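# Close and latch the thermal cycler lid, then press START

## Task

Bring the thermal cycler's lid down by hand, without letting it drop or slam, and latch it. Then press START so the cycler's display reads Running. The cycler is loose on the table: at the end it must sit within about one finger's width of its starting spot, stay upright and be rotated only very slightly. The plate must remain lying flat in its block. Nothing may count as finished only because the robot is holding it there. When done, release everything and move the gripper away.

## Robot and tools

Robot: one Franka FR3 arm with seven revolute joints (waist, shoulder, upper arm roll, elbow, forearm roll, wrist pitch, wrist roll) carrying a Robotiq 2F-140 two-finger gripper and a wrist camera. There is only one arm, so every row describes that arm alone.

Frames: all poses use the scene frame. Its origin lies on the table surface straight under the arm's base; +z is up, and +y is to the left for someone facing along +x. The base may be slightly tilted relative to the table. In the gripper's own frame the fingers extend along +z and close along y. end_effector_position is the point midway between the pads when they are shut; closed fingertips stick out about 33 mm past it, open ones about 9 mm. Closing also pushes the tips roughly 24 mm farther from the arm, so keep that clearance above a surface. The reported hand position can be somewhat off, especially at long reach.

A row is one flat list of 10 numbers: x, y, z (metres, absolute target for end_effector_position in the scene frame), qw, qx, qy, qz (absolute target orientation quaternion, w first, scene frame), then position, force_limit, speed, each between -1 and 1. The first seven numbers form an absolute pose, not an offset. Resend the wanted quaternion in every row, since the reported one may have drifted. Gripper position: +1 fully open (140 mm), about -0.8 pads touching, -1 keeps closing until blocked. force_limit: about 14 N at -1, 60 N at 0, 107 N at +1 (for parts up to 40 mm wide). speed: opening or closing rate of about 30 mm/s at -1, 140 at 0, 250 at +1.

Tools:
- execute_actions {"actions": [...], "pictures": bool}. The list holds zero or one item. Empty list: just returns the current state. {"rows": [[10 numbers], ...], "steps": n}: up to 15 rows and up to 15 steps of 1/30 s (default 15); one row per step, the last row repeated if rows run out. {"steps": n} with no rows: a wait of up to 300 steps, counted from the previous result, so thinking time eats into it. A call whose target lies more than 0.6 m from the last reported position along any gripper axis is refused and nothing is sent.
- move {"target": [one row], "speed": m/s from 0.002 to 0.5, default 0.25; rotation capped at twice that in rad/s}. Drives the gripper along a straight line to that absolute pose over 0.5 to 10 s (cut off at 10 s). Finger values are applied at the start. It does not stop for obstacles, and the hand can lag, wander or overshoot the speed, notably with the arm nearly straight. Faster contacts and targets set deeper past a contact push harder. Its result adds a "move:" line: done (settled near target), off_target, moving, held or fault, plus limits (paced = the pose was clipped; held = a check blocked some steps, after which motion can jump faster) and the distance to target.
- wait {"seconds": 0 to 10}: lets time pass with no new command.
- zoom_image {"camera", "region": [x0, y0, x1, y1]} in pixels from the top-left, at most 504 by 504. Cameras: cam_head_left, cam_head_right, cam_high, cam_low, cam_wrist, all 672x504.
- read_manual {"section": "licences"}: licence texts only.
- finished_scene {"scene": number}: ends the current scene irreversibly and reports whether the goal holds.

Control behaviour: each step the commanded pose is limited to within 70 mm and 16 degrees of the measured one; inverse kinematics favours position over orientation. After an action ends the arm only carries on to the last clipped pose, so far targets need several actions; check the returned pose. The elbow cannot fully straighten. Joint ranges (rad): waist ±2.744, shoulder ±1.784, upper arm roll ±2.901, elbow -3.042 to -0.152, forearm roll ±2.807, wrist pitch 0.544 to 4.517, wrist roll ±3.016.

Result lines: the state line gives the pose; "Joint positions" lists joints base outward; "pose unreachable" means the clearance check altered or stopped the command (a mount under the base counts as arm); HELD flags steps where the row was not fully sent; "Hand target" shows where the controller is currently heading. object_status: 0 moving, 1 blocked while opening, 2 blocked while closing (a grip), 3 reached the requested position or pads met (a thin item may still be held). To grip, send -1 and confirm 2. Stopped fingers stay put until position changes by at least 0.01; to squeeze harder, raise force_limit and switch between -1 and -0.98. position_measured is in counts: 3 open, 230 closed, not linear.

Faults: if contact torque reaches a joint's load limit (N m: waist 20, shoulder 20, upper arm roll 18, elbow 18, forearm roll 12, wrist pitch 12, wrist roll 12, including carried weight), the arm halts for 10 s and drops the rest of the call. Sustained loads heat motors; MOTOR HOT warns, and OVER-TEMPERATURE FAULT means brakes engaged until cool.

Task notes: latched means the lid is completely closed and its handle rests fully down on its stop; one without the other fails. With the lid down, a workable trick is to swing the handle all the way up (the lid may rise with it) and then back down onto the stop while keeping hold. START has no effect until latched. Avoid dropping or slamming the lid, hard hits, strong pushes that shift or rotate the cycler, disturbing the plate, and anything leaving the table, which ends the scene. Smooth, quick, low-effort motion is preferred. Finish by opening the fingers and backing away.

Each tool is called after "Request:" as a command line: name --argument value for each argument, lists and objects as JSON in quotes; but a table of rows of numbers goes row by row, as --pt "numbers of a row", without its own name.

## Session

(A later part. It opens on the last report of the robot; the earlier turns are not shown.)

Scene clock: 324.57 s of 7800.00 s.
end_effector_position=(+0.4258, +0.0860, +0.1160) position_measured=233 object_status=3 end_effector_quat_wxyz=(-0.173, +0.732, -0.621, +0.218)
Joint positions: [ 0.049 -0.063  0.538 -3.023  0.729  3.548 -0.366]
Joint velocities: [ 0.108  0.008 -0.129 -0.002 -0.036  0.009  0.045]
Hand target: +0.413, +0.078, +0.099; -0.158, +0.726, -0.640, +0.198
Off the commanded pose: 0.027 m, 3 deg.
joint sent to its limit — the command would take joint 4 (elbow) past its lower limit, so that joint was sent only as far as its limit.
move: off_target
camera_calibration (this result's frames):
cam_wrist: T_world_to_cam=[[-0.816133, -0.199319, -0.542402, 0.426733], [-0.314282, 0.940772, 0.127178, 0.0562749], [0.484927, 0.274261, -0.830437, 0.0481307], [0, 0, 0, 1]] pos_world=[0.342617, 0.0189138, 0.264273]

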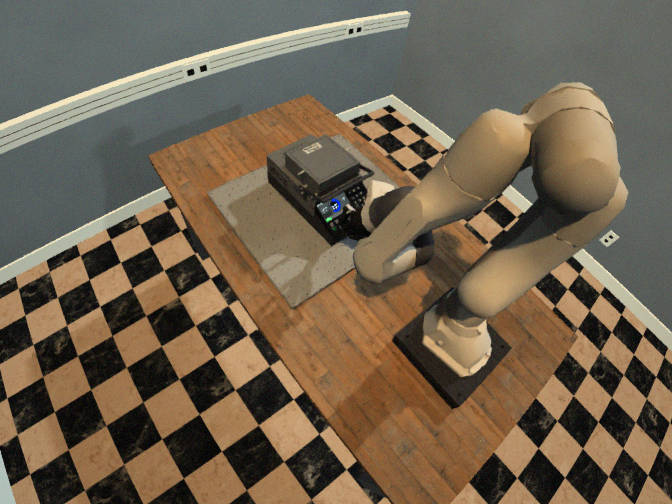

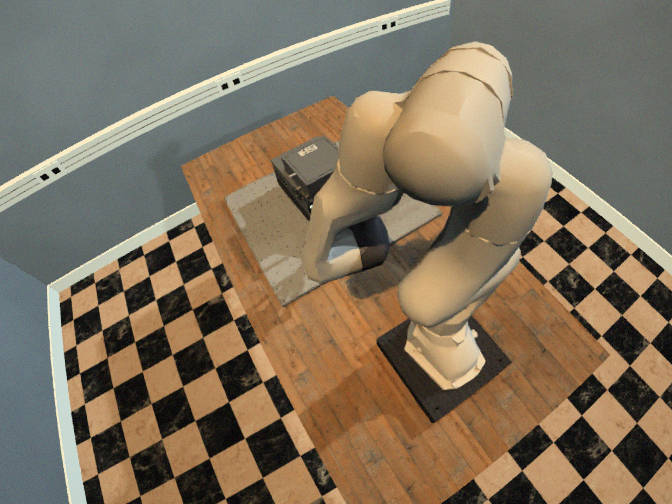

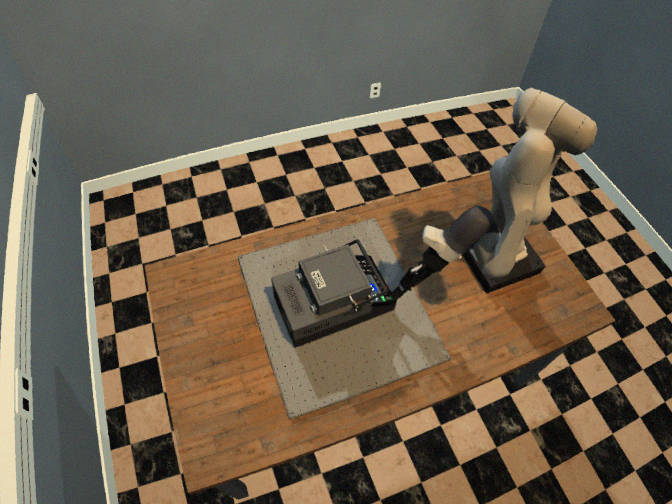

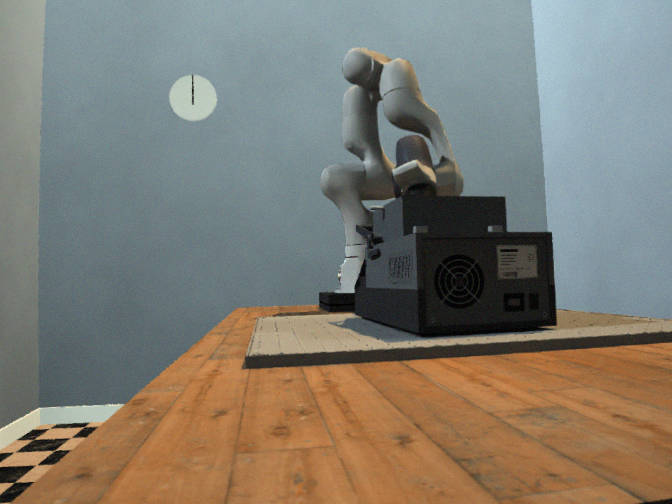

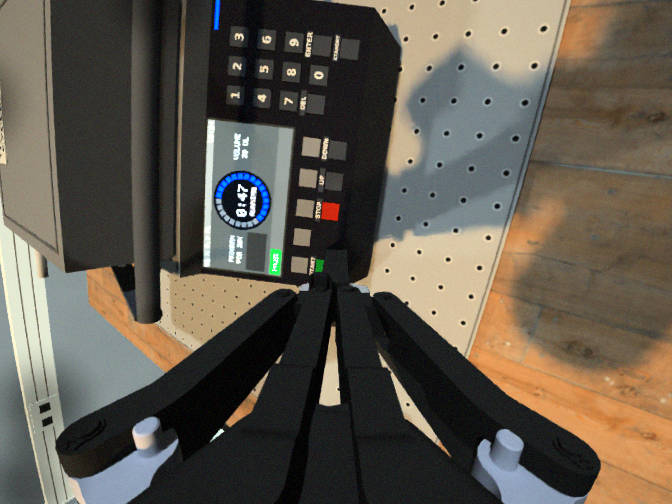

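Request:
move --target '[0.42,0.08,0.2,-0.09,0.748,-0.65,0.1,-1,0,0]' --speed 0.1

Request:
move --target '[0.495,0.03,0.29,0,0.755,-0.656,0,-0.3,0,0]' --speed 0.1

Scene clock: 334.63 s of 7800.00 s.
end_effector_position=(+0.4170, +0.0712, +0.1987) position_measured=233 object_status=3 end_effector_quat_wxyz=(-0.080, +0.750, -0.647, +0.107)
Joint positions: [-0.383 -0.588  0.719 -2.817  0.544  2.552 -0.321]
Joint velocities: [-0.003 -0.001  0.004  0.002  0.    -0.014  0.005]
Hand target: +0.417, +0.072, +0.199; -0.079, +0.749, -0.649, +0.106
Off the commanded pose: 0.009 m, 1 deg.
After step 90, 4.87 s passed at rest.
move: off_target
camera_calibration (this result's frames):
cam_wrist: T_world_to_cam=[[-0.94243, -0.180761, -0.281337, 0.460942], [-0.246373, 0.944187, 0.218658, 0.0101326], [0.22611, 0.275383, -0.934365, 0.253706], [0, 0, 0, 1]] pos_world=[0.379537, 0.00388719, 0.364518]

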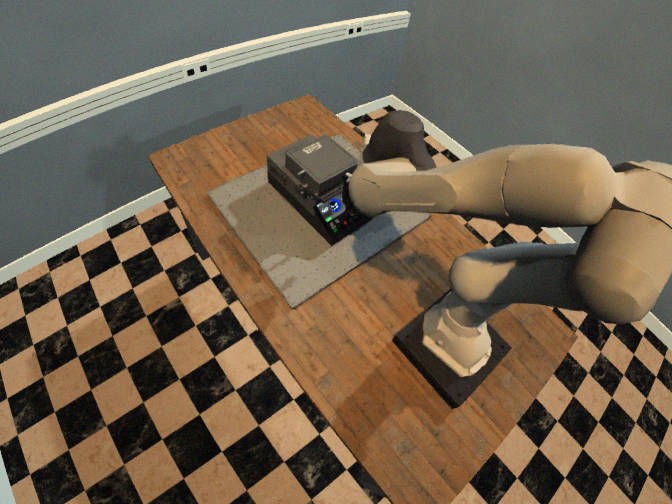

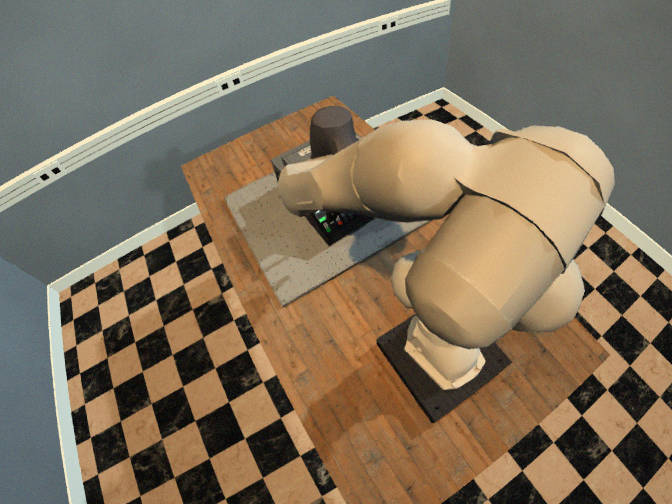

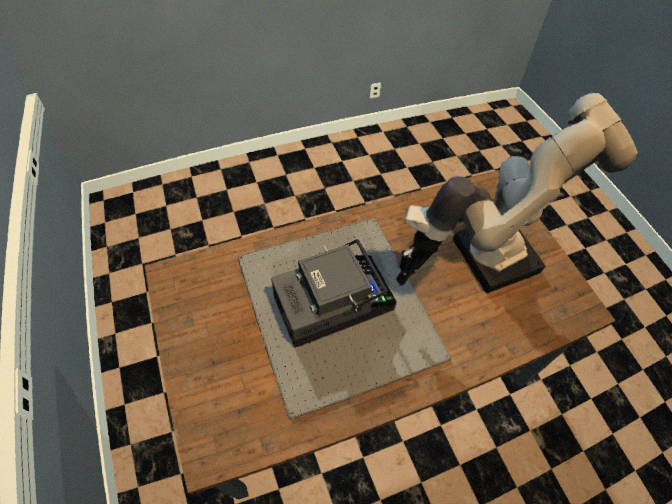

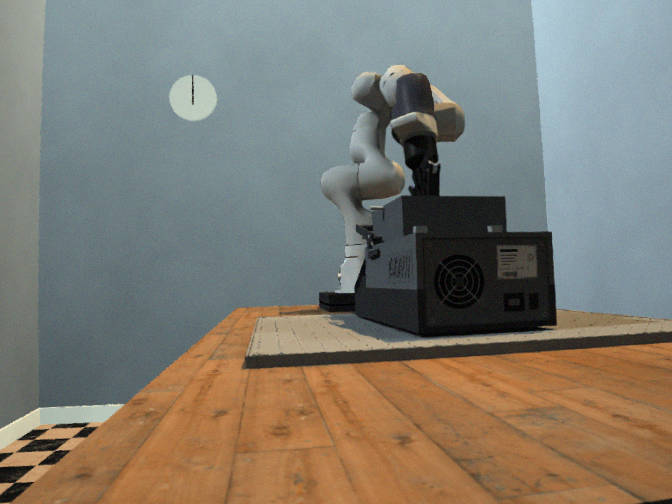

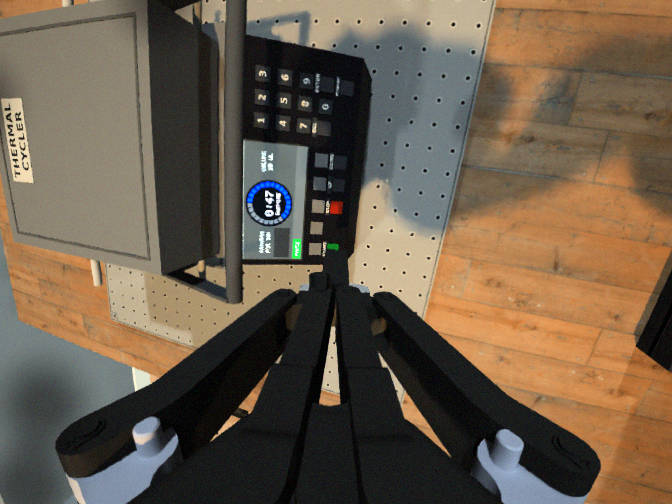

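Scene clock: 336.63 s of 7800.00 s.
end_effector_position=(+0.4951, +0.0288, +0.2910) position_measured=167 object_status=3 end_effector_quat_wxyz=(-0.001, +0.756, -0.654, +0.002)
Joint positions: [-0.696 -0.243  0.751 -2.209  0.183  2.028 -0.229]
Joint velocities: [-0.002  0.003  0.    -0.    -0.001 -0.013  0.017]
Hand target: +0.494, +0.029, +0.291; +0.001, +0.753, -0.658, +0.001
Off the commanded pose: 0.002 m, 0 deg.
move: done
camera_calibration (this result's frames):
cam_wrist: T_world_to_cam=[[-0.984042, -0.175336, -0.0303199, 0.500179], [-0.17653, 0.940579, 0.290082, -0.00603695], [-0.0223437, 0.290805, -0.956521, 0.46295], [0, 0, 0, 1]] pos_world=[0.501475, -0.0412506, 0.459738]

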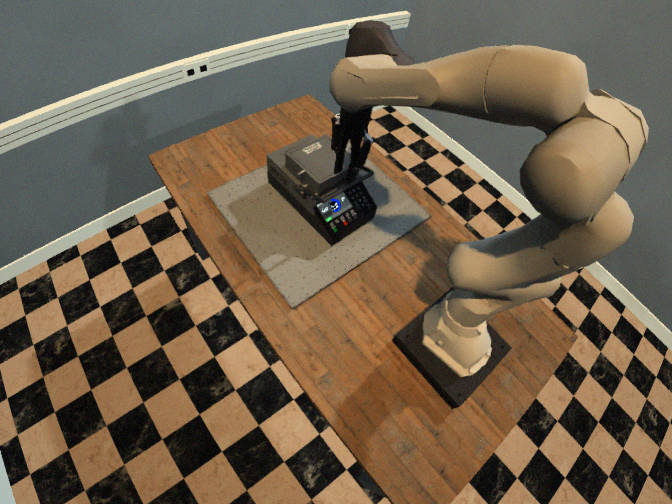

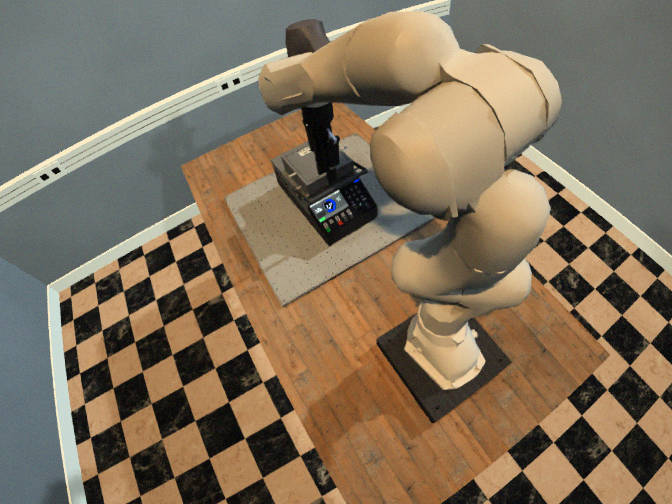

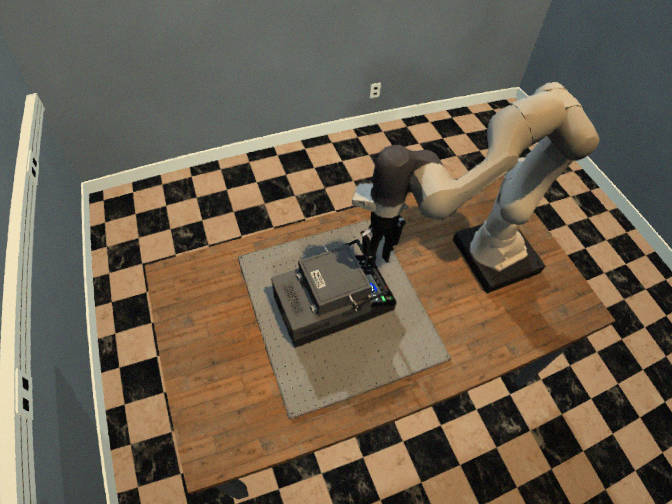

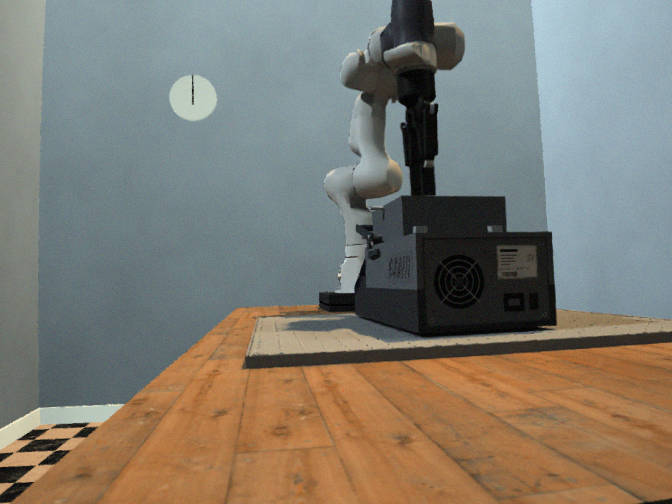

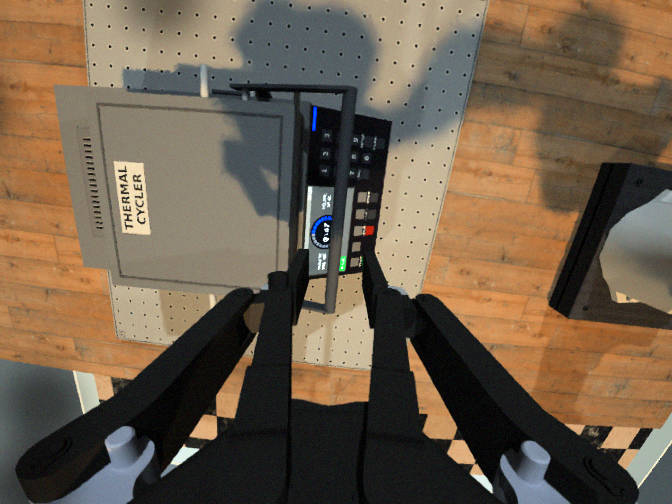

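Request:
move --target '[0.493,0.03,0.215,0,0.755,-0.656,0,-0.5,0,1]' --speed 0.05

Request:
move --target '[0.493,0.03,0.215,0,0.755,-0.656,0,-1,0.6,0]'

Request:
move --target '[0.457,0.03,0.215,0,0.755,-0.656,0,-1,0.6,0]' --speed 0.02

Scene clock: 348.13 s of 7800.00 s.
end_effector_position=(+0.4946, +0.0300, +0.2159) position_measured=192 object_status=3 end_effector_quat_wxyz=(-0.002, +0.758, -0.653, -0.002)
Joint positions: [-0.705 -0.129  0.794 -2.32   0.123  2.225 -0.183]
Joint velocities: [ 0.001  0.001 -0.    -0.002 -0.004  0.011  0.013]
Hand target: +0.495, +0.030, +0.215; -0.002, +0.755, -0.655, -0.000
Off the commanded pose: 0.002 m, 1 deg.
After step 90, 6.53 s passed at rest.
move: done
camera_calibration (this result's frames):
cam_wrist: T_world_to_cam=[[-0.98344, -0.179334, -0.0261836, 0.496586], [-0.178937, 0.937842, 0.297379, 0.0142442], [-0.0287741, 0.297139, -0.954401, 0.393341], [0, 0, 0, 1]] pos_world=[0.50223, -0.041181, 0.384171]

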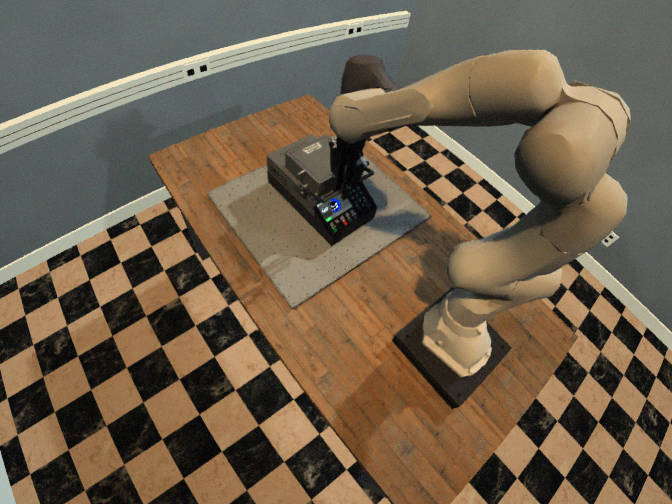

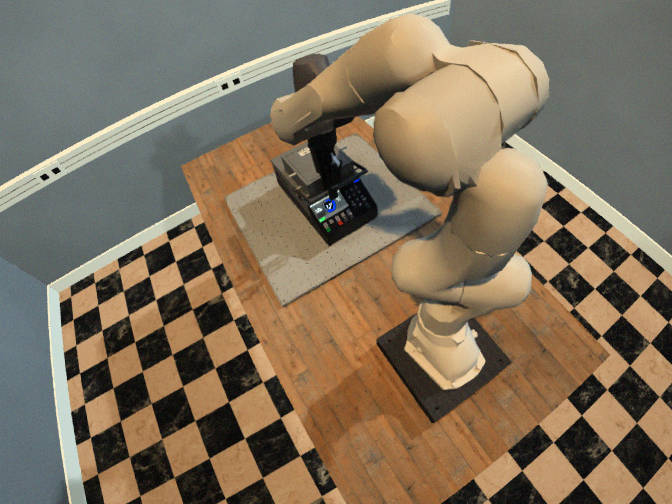

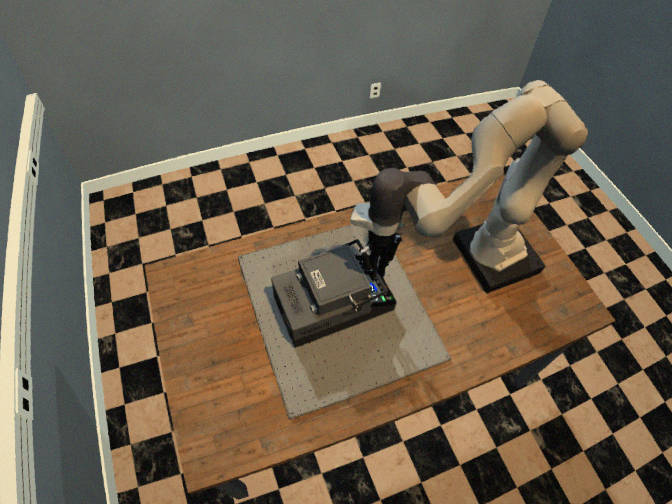

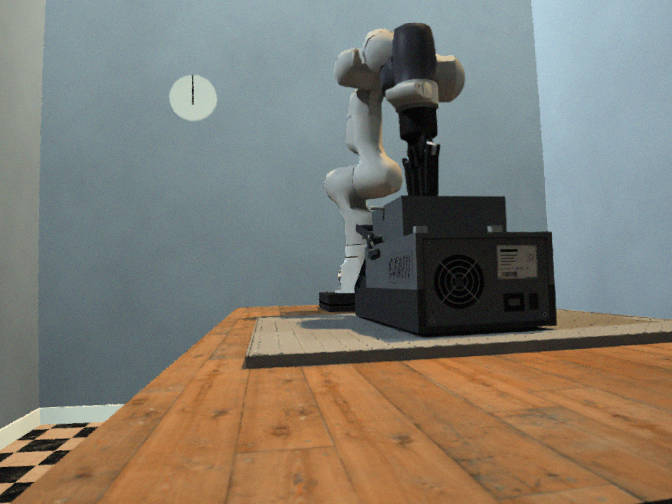

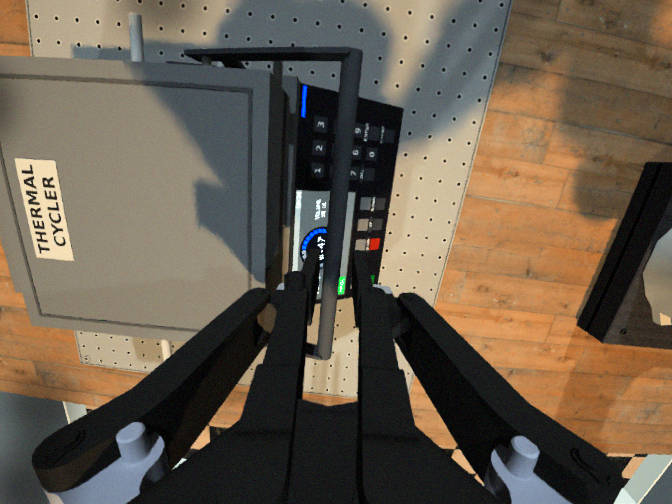

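Scene clock: 348.83 s of 7800.00 s.
end_effector_position=(+0.4969, +0.0300, +0.2167) position_measured=219 object_status=2 end_effector_quat_wxyz=(-0.004, +0.749, -0.662, +0.002)
Joint positions: [-0.704 -0.131  0.794 -2.322  0.124  2.235 -0.157]
Joint velocities: [ 0.001  0.001 -0.     0.001 -0.     0.002  0.012]
Hand target: +0.493, +0.030, +0.215; +0.000, +0.755, -0.656, -0.000
Off the commanded pose: 0.004 m, 1 deg.
move: off_target
camera_calibration (this result's frames):
cam_wrist: T_world_to_cam=[[-0.987418, -0.154295, -0.0346267, 0.501915], [-0.157612, 0.942525, 0.294628, 0.00427484], [-0.0128233, 0.296379, -0.954984, 0.386313], [0, 0, 0, 1]] pos_world=[0.501227, -0.0410811, 0.385043]

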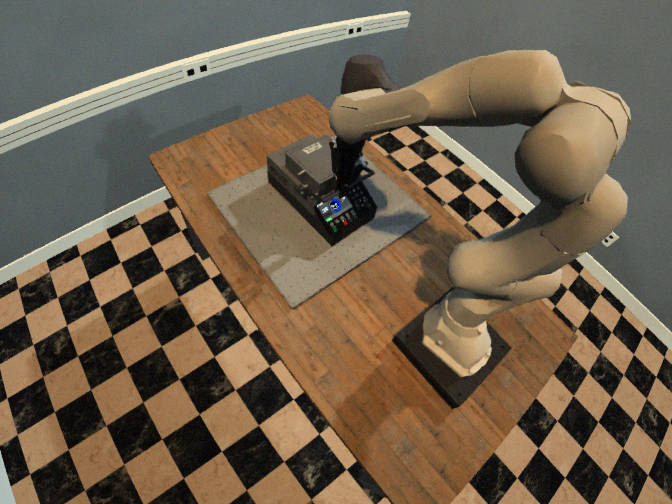

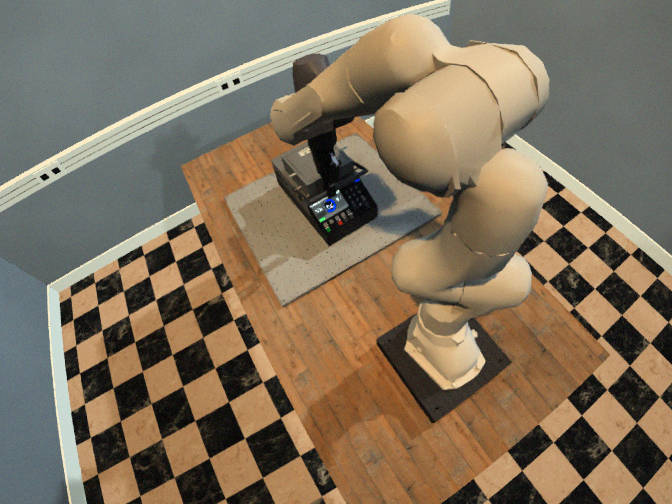

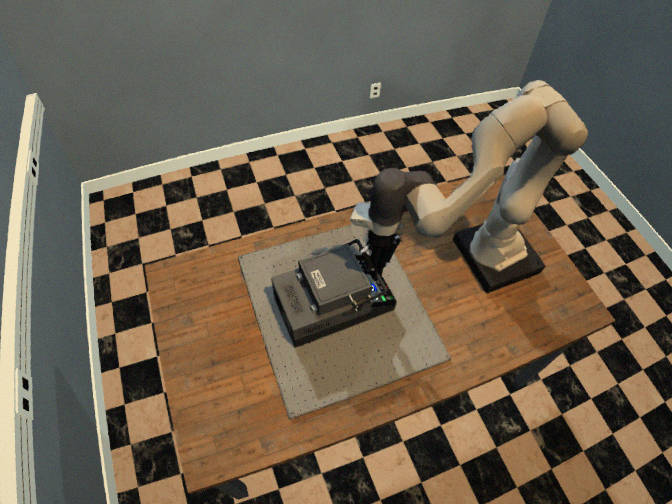

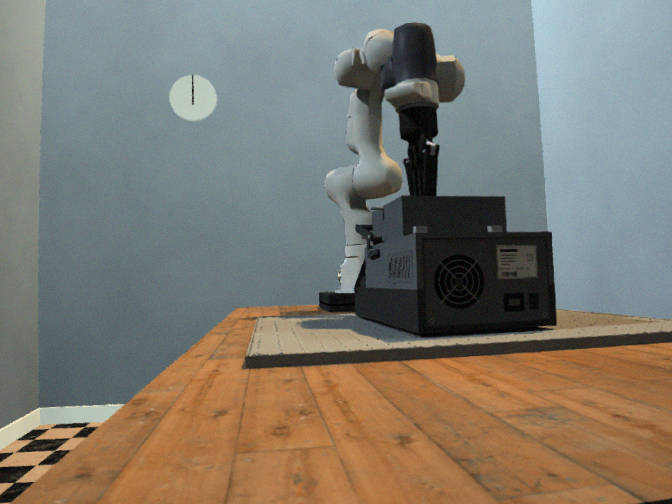

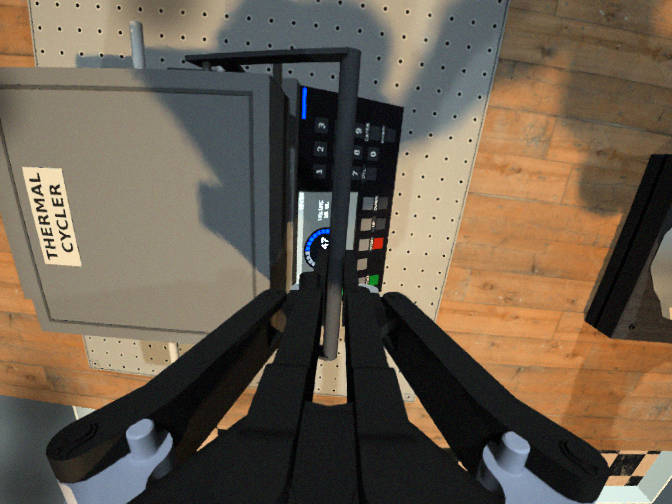

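Scene clock: 351.07 s of 7800.00 s.
end_effector_position=(+0.4671, +0.0280, +0.2164) position_measured=219 object_status=2 end_effector_quat_wxyz=(-0.007, +0.751, -0.661, +0.010)
Joint positions: [-0.652 -0.259  0.743 -2.433  0.222  2.254 -0.234]
Joint velocities: [ 0.012 -0.003 -0.014 -0.004  0.004 -0.    -0.015]
Hand target: +0.457, +0.029, +0.214; +0.001, +0.755, -0.656, -0.000
Off the commanded pose: 0.010 m, 2 deg.
move: off_target
camera_calibration (this result's frames):
cam_wrist: T_world_to_cam=[[-0.986083, -0.158606, -0.0498347, 0.474936], [-0.166243, 0.943667, 0.286106, 0.00742172], [0.00164913, 0.29041, -0.956901, 0.380097], [0, 0, 0, 1]] pos_world=[0.468934, -0.0420596, 0.38526]

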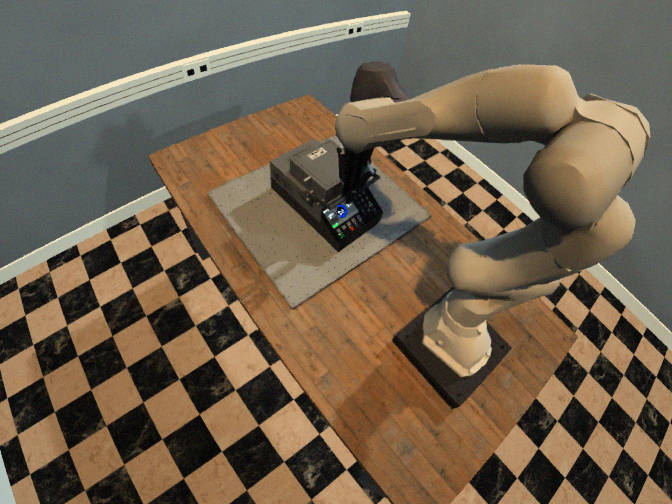

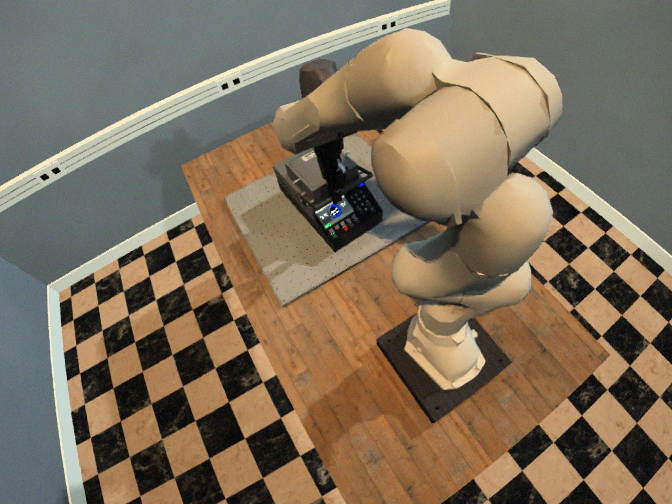

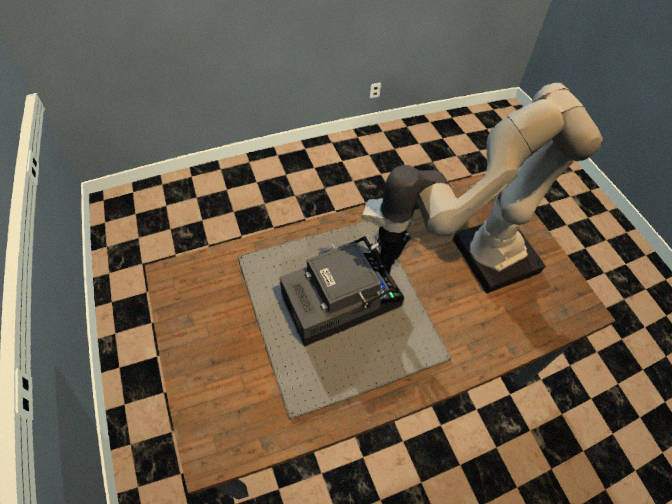

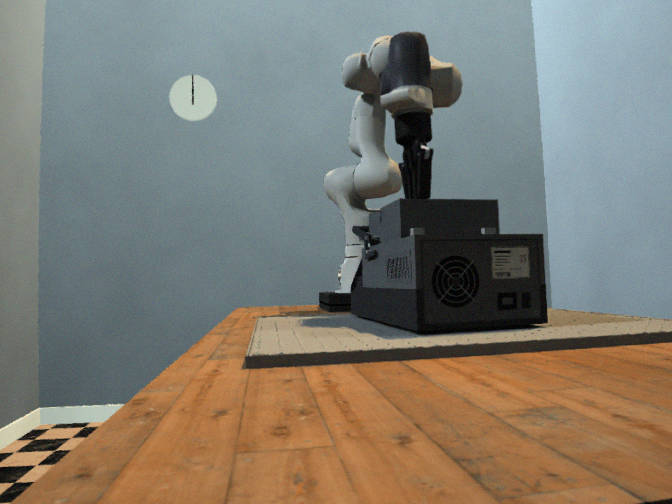

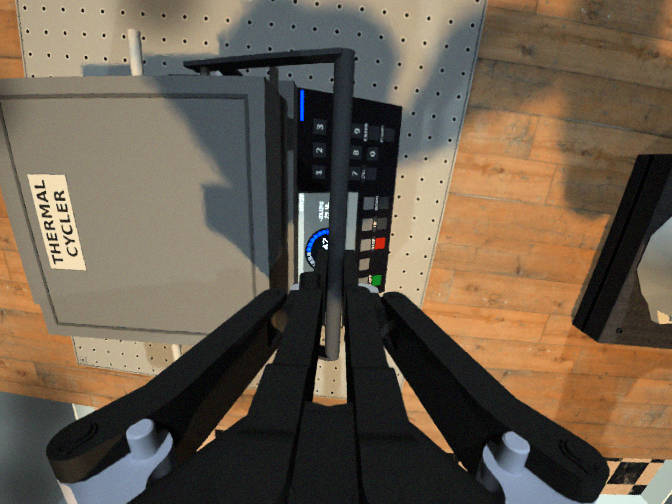

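Request:
move --target '[0.466,0.029,0.216,0,0.777,-0.629,0,-1,0.6,0]' --speed 0.02

Request:
move --target '[0.467,0.029,0.216,0,0.765,-0.644,0,-0.5,0,0]'

Request:
move --target '[0.467,0.029,0.33,0,0.765,-0.644,0,-0.5,0,0]' --speed 0.1

Scene clock: 363.33 s of 7800.00 s.
end_effector_position=(+0.4675, +0.0277, +0.2159) position_measured=219 object_status=2 end_effector_quat_wxyz=(-0.004, +0.762, -0.648, +0.001)
Joint positions: [-0.639 -0.233  0.725 -2.413  0.201  2.233 -0.257]
Joint velocities: [ 0.012  0.003 -0.012  0.001 -0.005 -0.001 -0.001]
Hand target: +0.466, +0.029, +0.216; -0.000, +0.777, -0.630, +0.000
Off the commanded pose: 0.002 m, 3 deg.
After step 90, 6.93 s passed at rest.
move: off_target
camera_calibration (this result's frames):
cam_wrist: T_world_to_cam=[[-0.98085, -0.192069, -0.0322901, 0.469949], [-0.19296, 0.935803, 0.295024, 0.0186424], [-0.0264478, 0.295605, -0.954944, 0.392268], [0, 0, 0, 1]] pos_world=[0.474921, -0.0431397, 0.384269]

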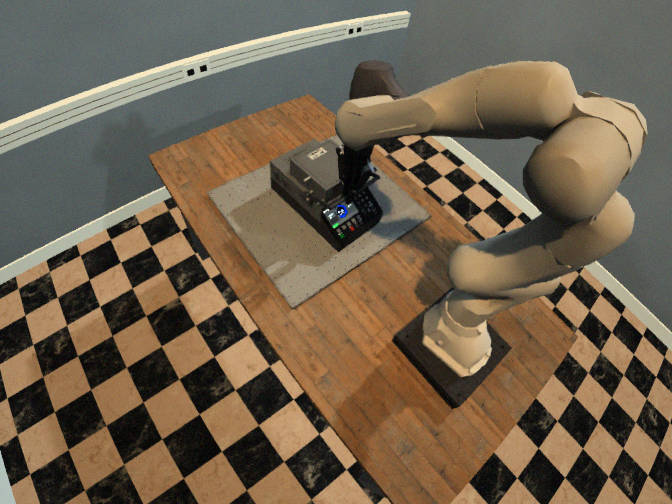

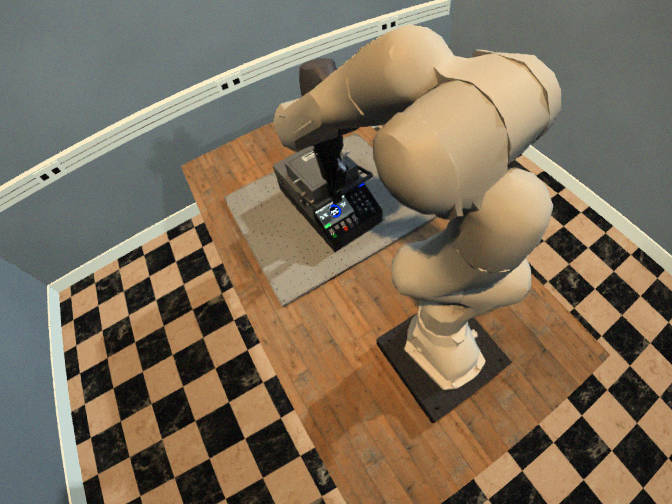

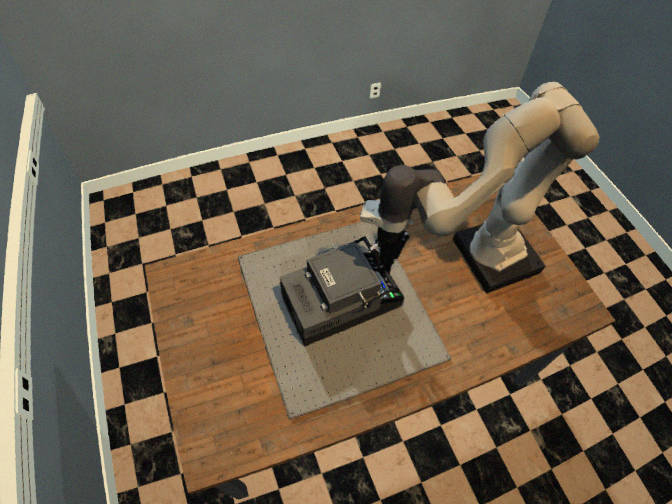

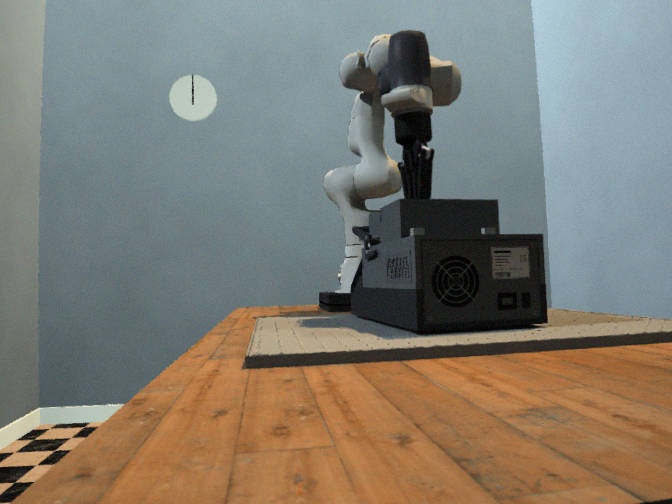

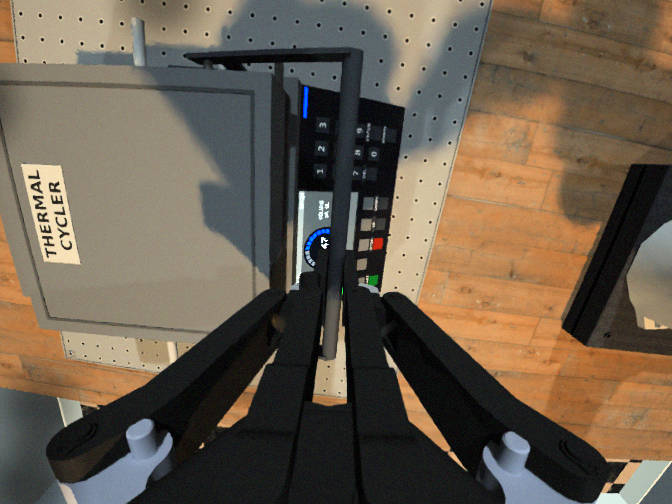

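Scene clock: 364.03 s of 7800.00 s.
end_effector_position=(+0.4676, +0.0278, +0.2161) position_measured=192 object_status=3 end_effector_quat_wxyz=(-0.002, +0.763, -0.647, +0.001)
Joint positions: [-0.639 -0.23   0.726 -2.409  0.196  2.23  -0.254]
Joint velocities: [ 0.001 -0.001 -0.     0.002 -0.002 -0.002 -0.   ]
Hand target: +0.467, +0.029, +0.216; -0.000, +0.765, -0.644, +0.000
Off the commanded pose: 0.001 m, 0 deg.
move: done
camera_calibration (this result's frames):
cam_wrist: T_world_to_cam=[[-0.980445, -0.194589, -0.0293689, 0.469343], [-0.194559, 0.936035, 0.293232, 0.0196793], [-0.0295695, 0.293212, -0.95559, 0.39415], [0, 0, 0, 1]] pos_world=[0.475649, -0.0426607, 0.38466]

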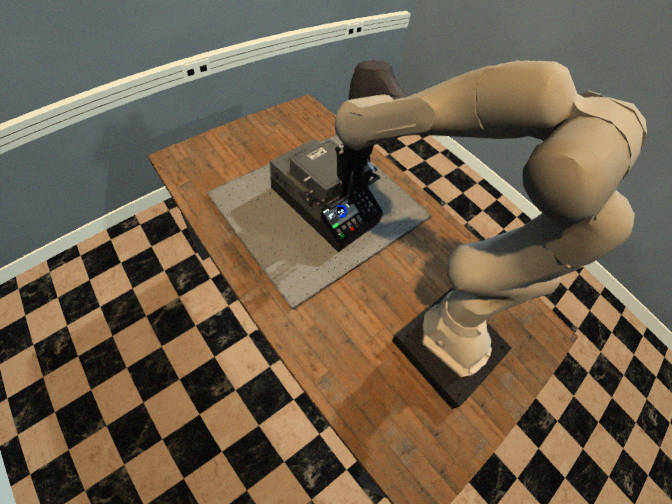

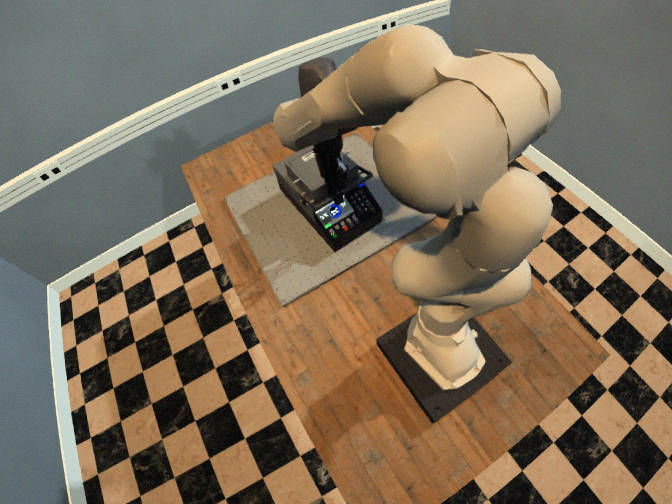

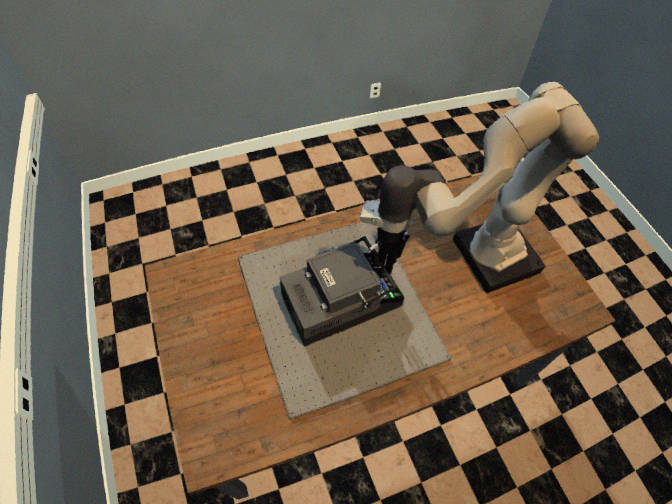

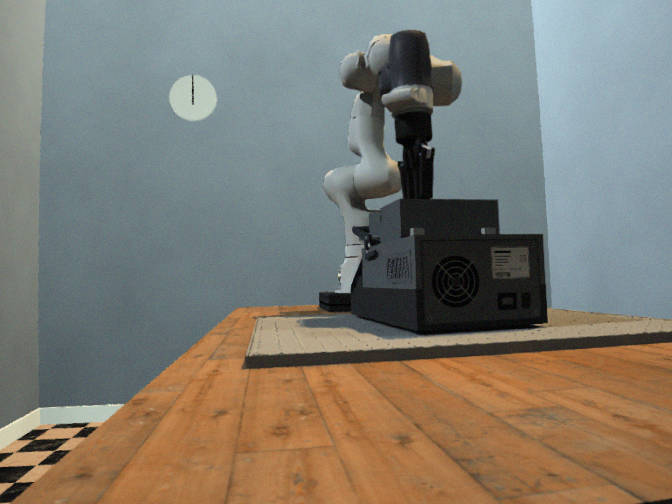

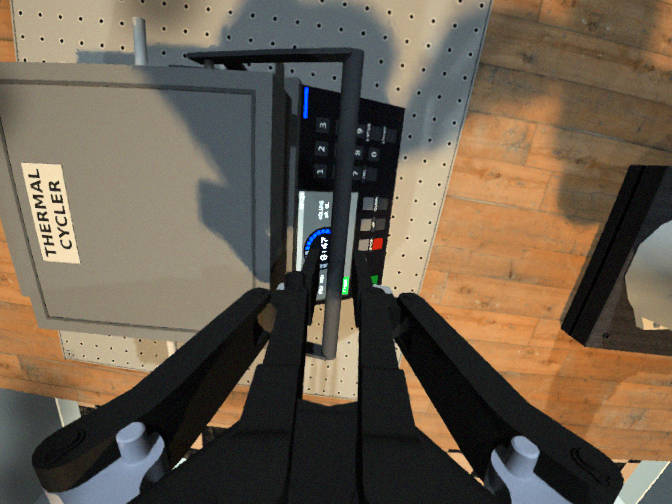

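Scene clock: 365.77 s of 7800.00 s.
end_effector_position=(+0.4646, +0.0286, +0.3292) position_measured=192 object_status=3 end_effector_quat_wxyz=(+0.002, +0.762, -0.648, +0.002)
Joint positions: [-0.61  -0.366  0.641 -2.221  0.223  1.916 -0.283]
Joint velocities: [-0.     0.001  0.001 -0.    -0.    -0.01  -0.003]
Hand target: +0.464, +0.029, +0.330; +0.002, +0.764, -0.645, +0.001
Off the commanded pose: 0.003 m, 1 deg.
move: done
camera_calibration (this result's frames):
cam_wrist: T_world_to_cam=[[-0.981086, -0.191977, -0.0248103, 0.468588], [-0.190965, 0.938913, 0.286311, -0.0143405], [-0.0316705, 0.285633, -0.957815, 0.503794], [0, 0, 0, 1]] pos_world=[0.472941, -0.0404777, 0.498273]

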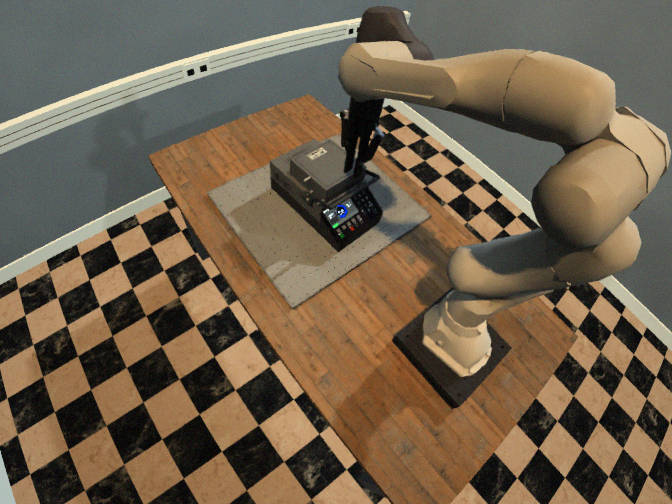

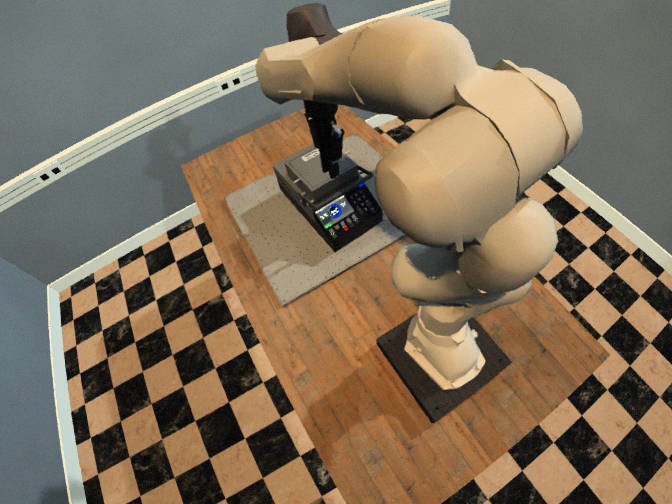

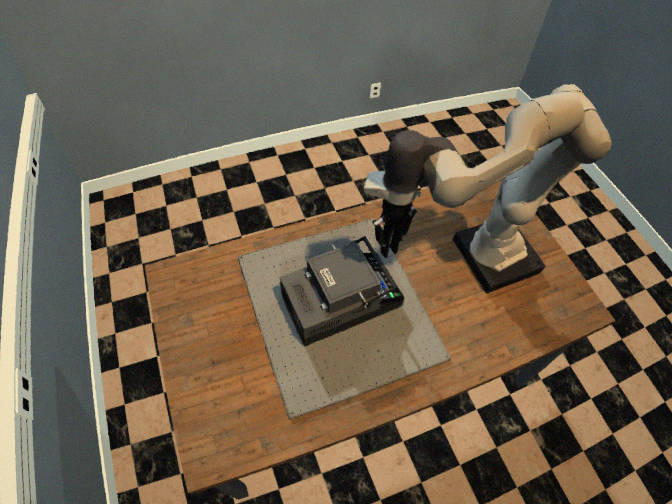

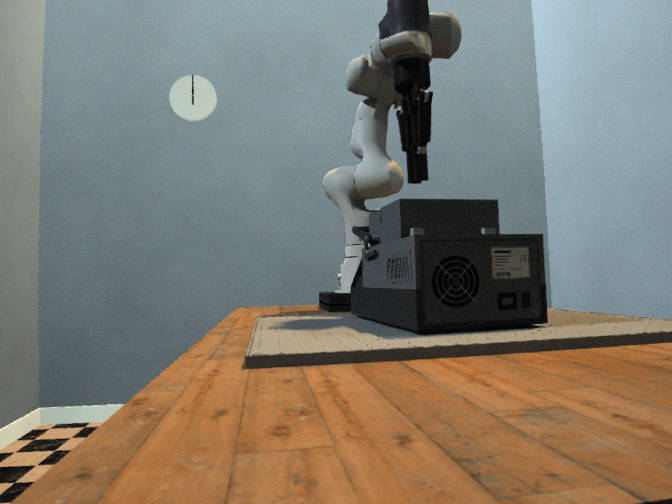

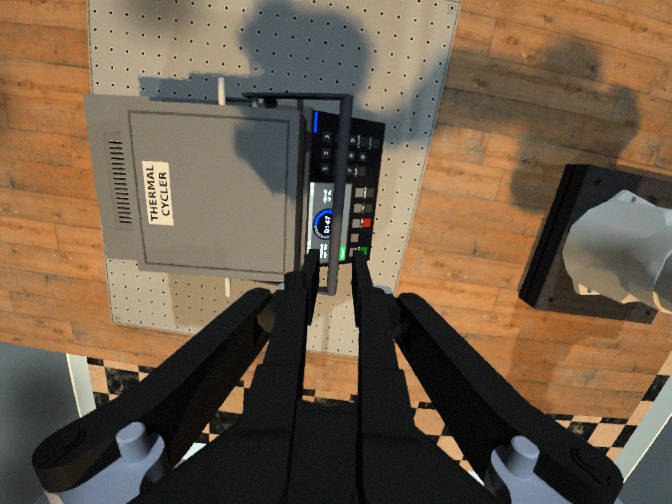

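Accept.

Request:
finished_scene --scene 1

The scene is finished: the task was done.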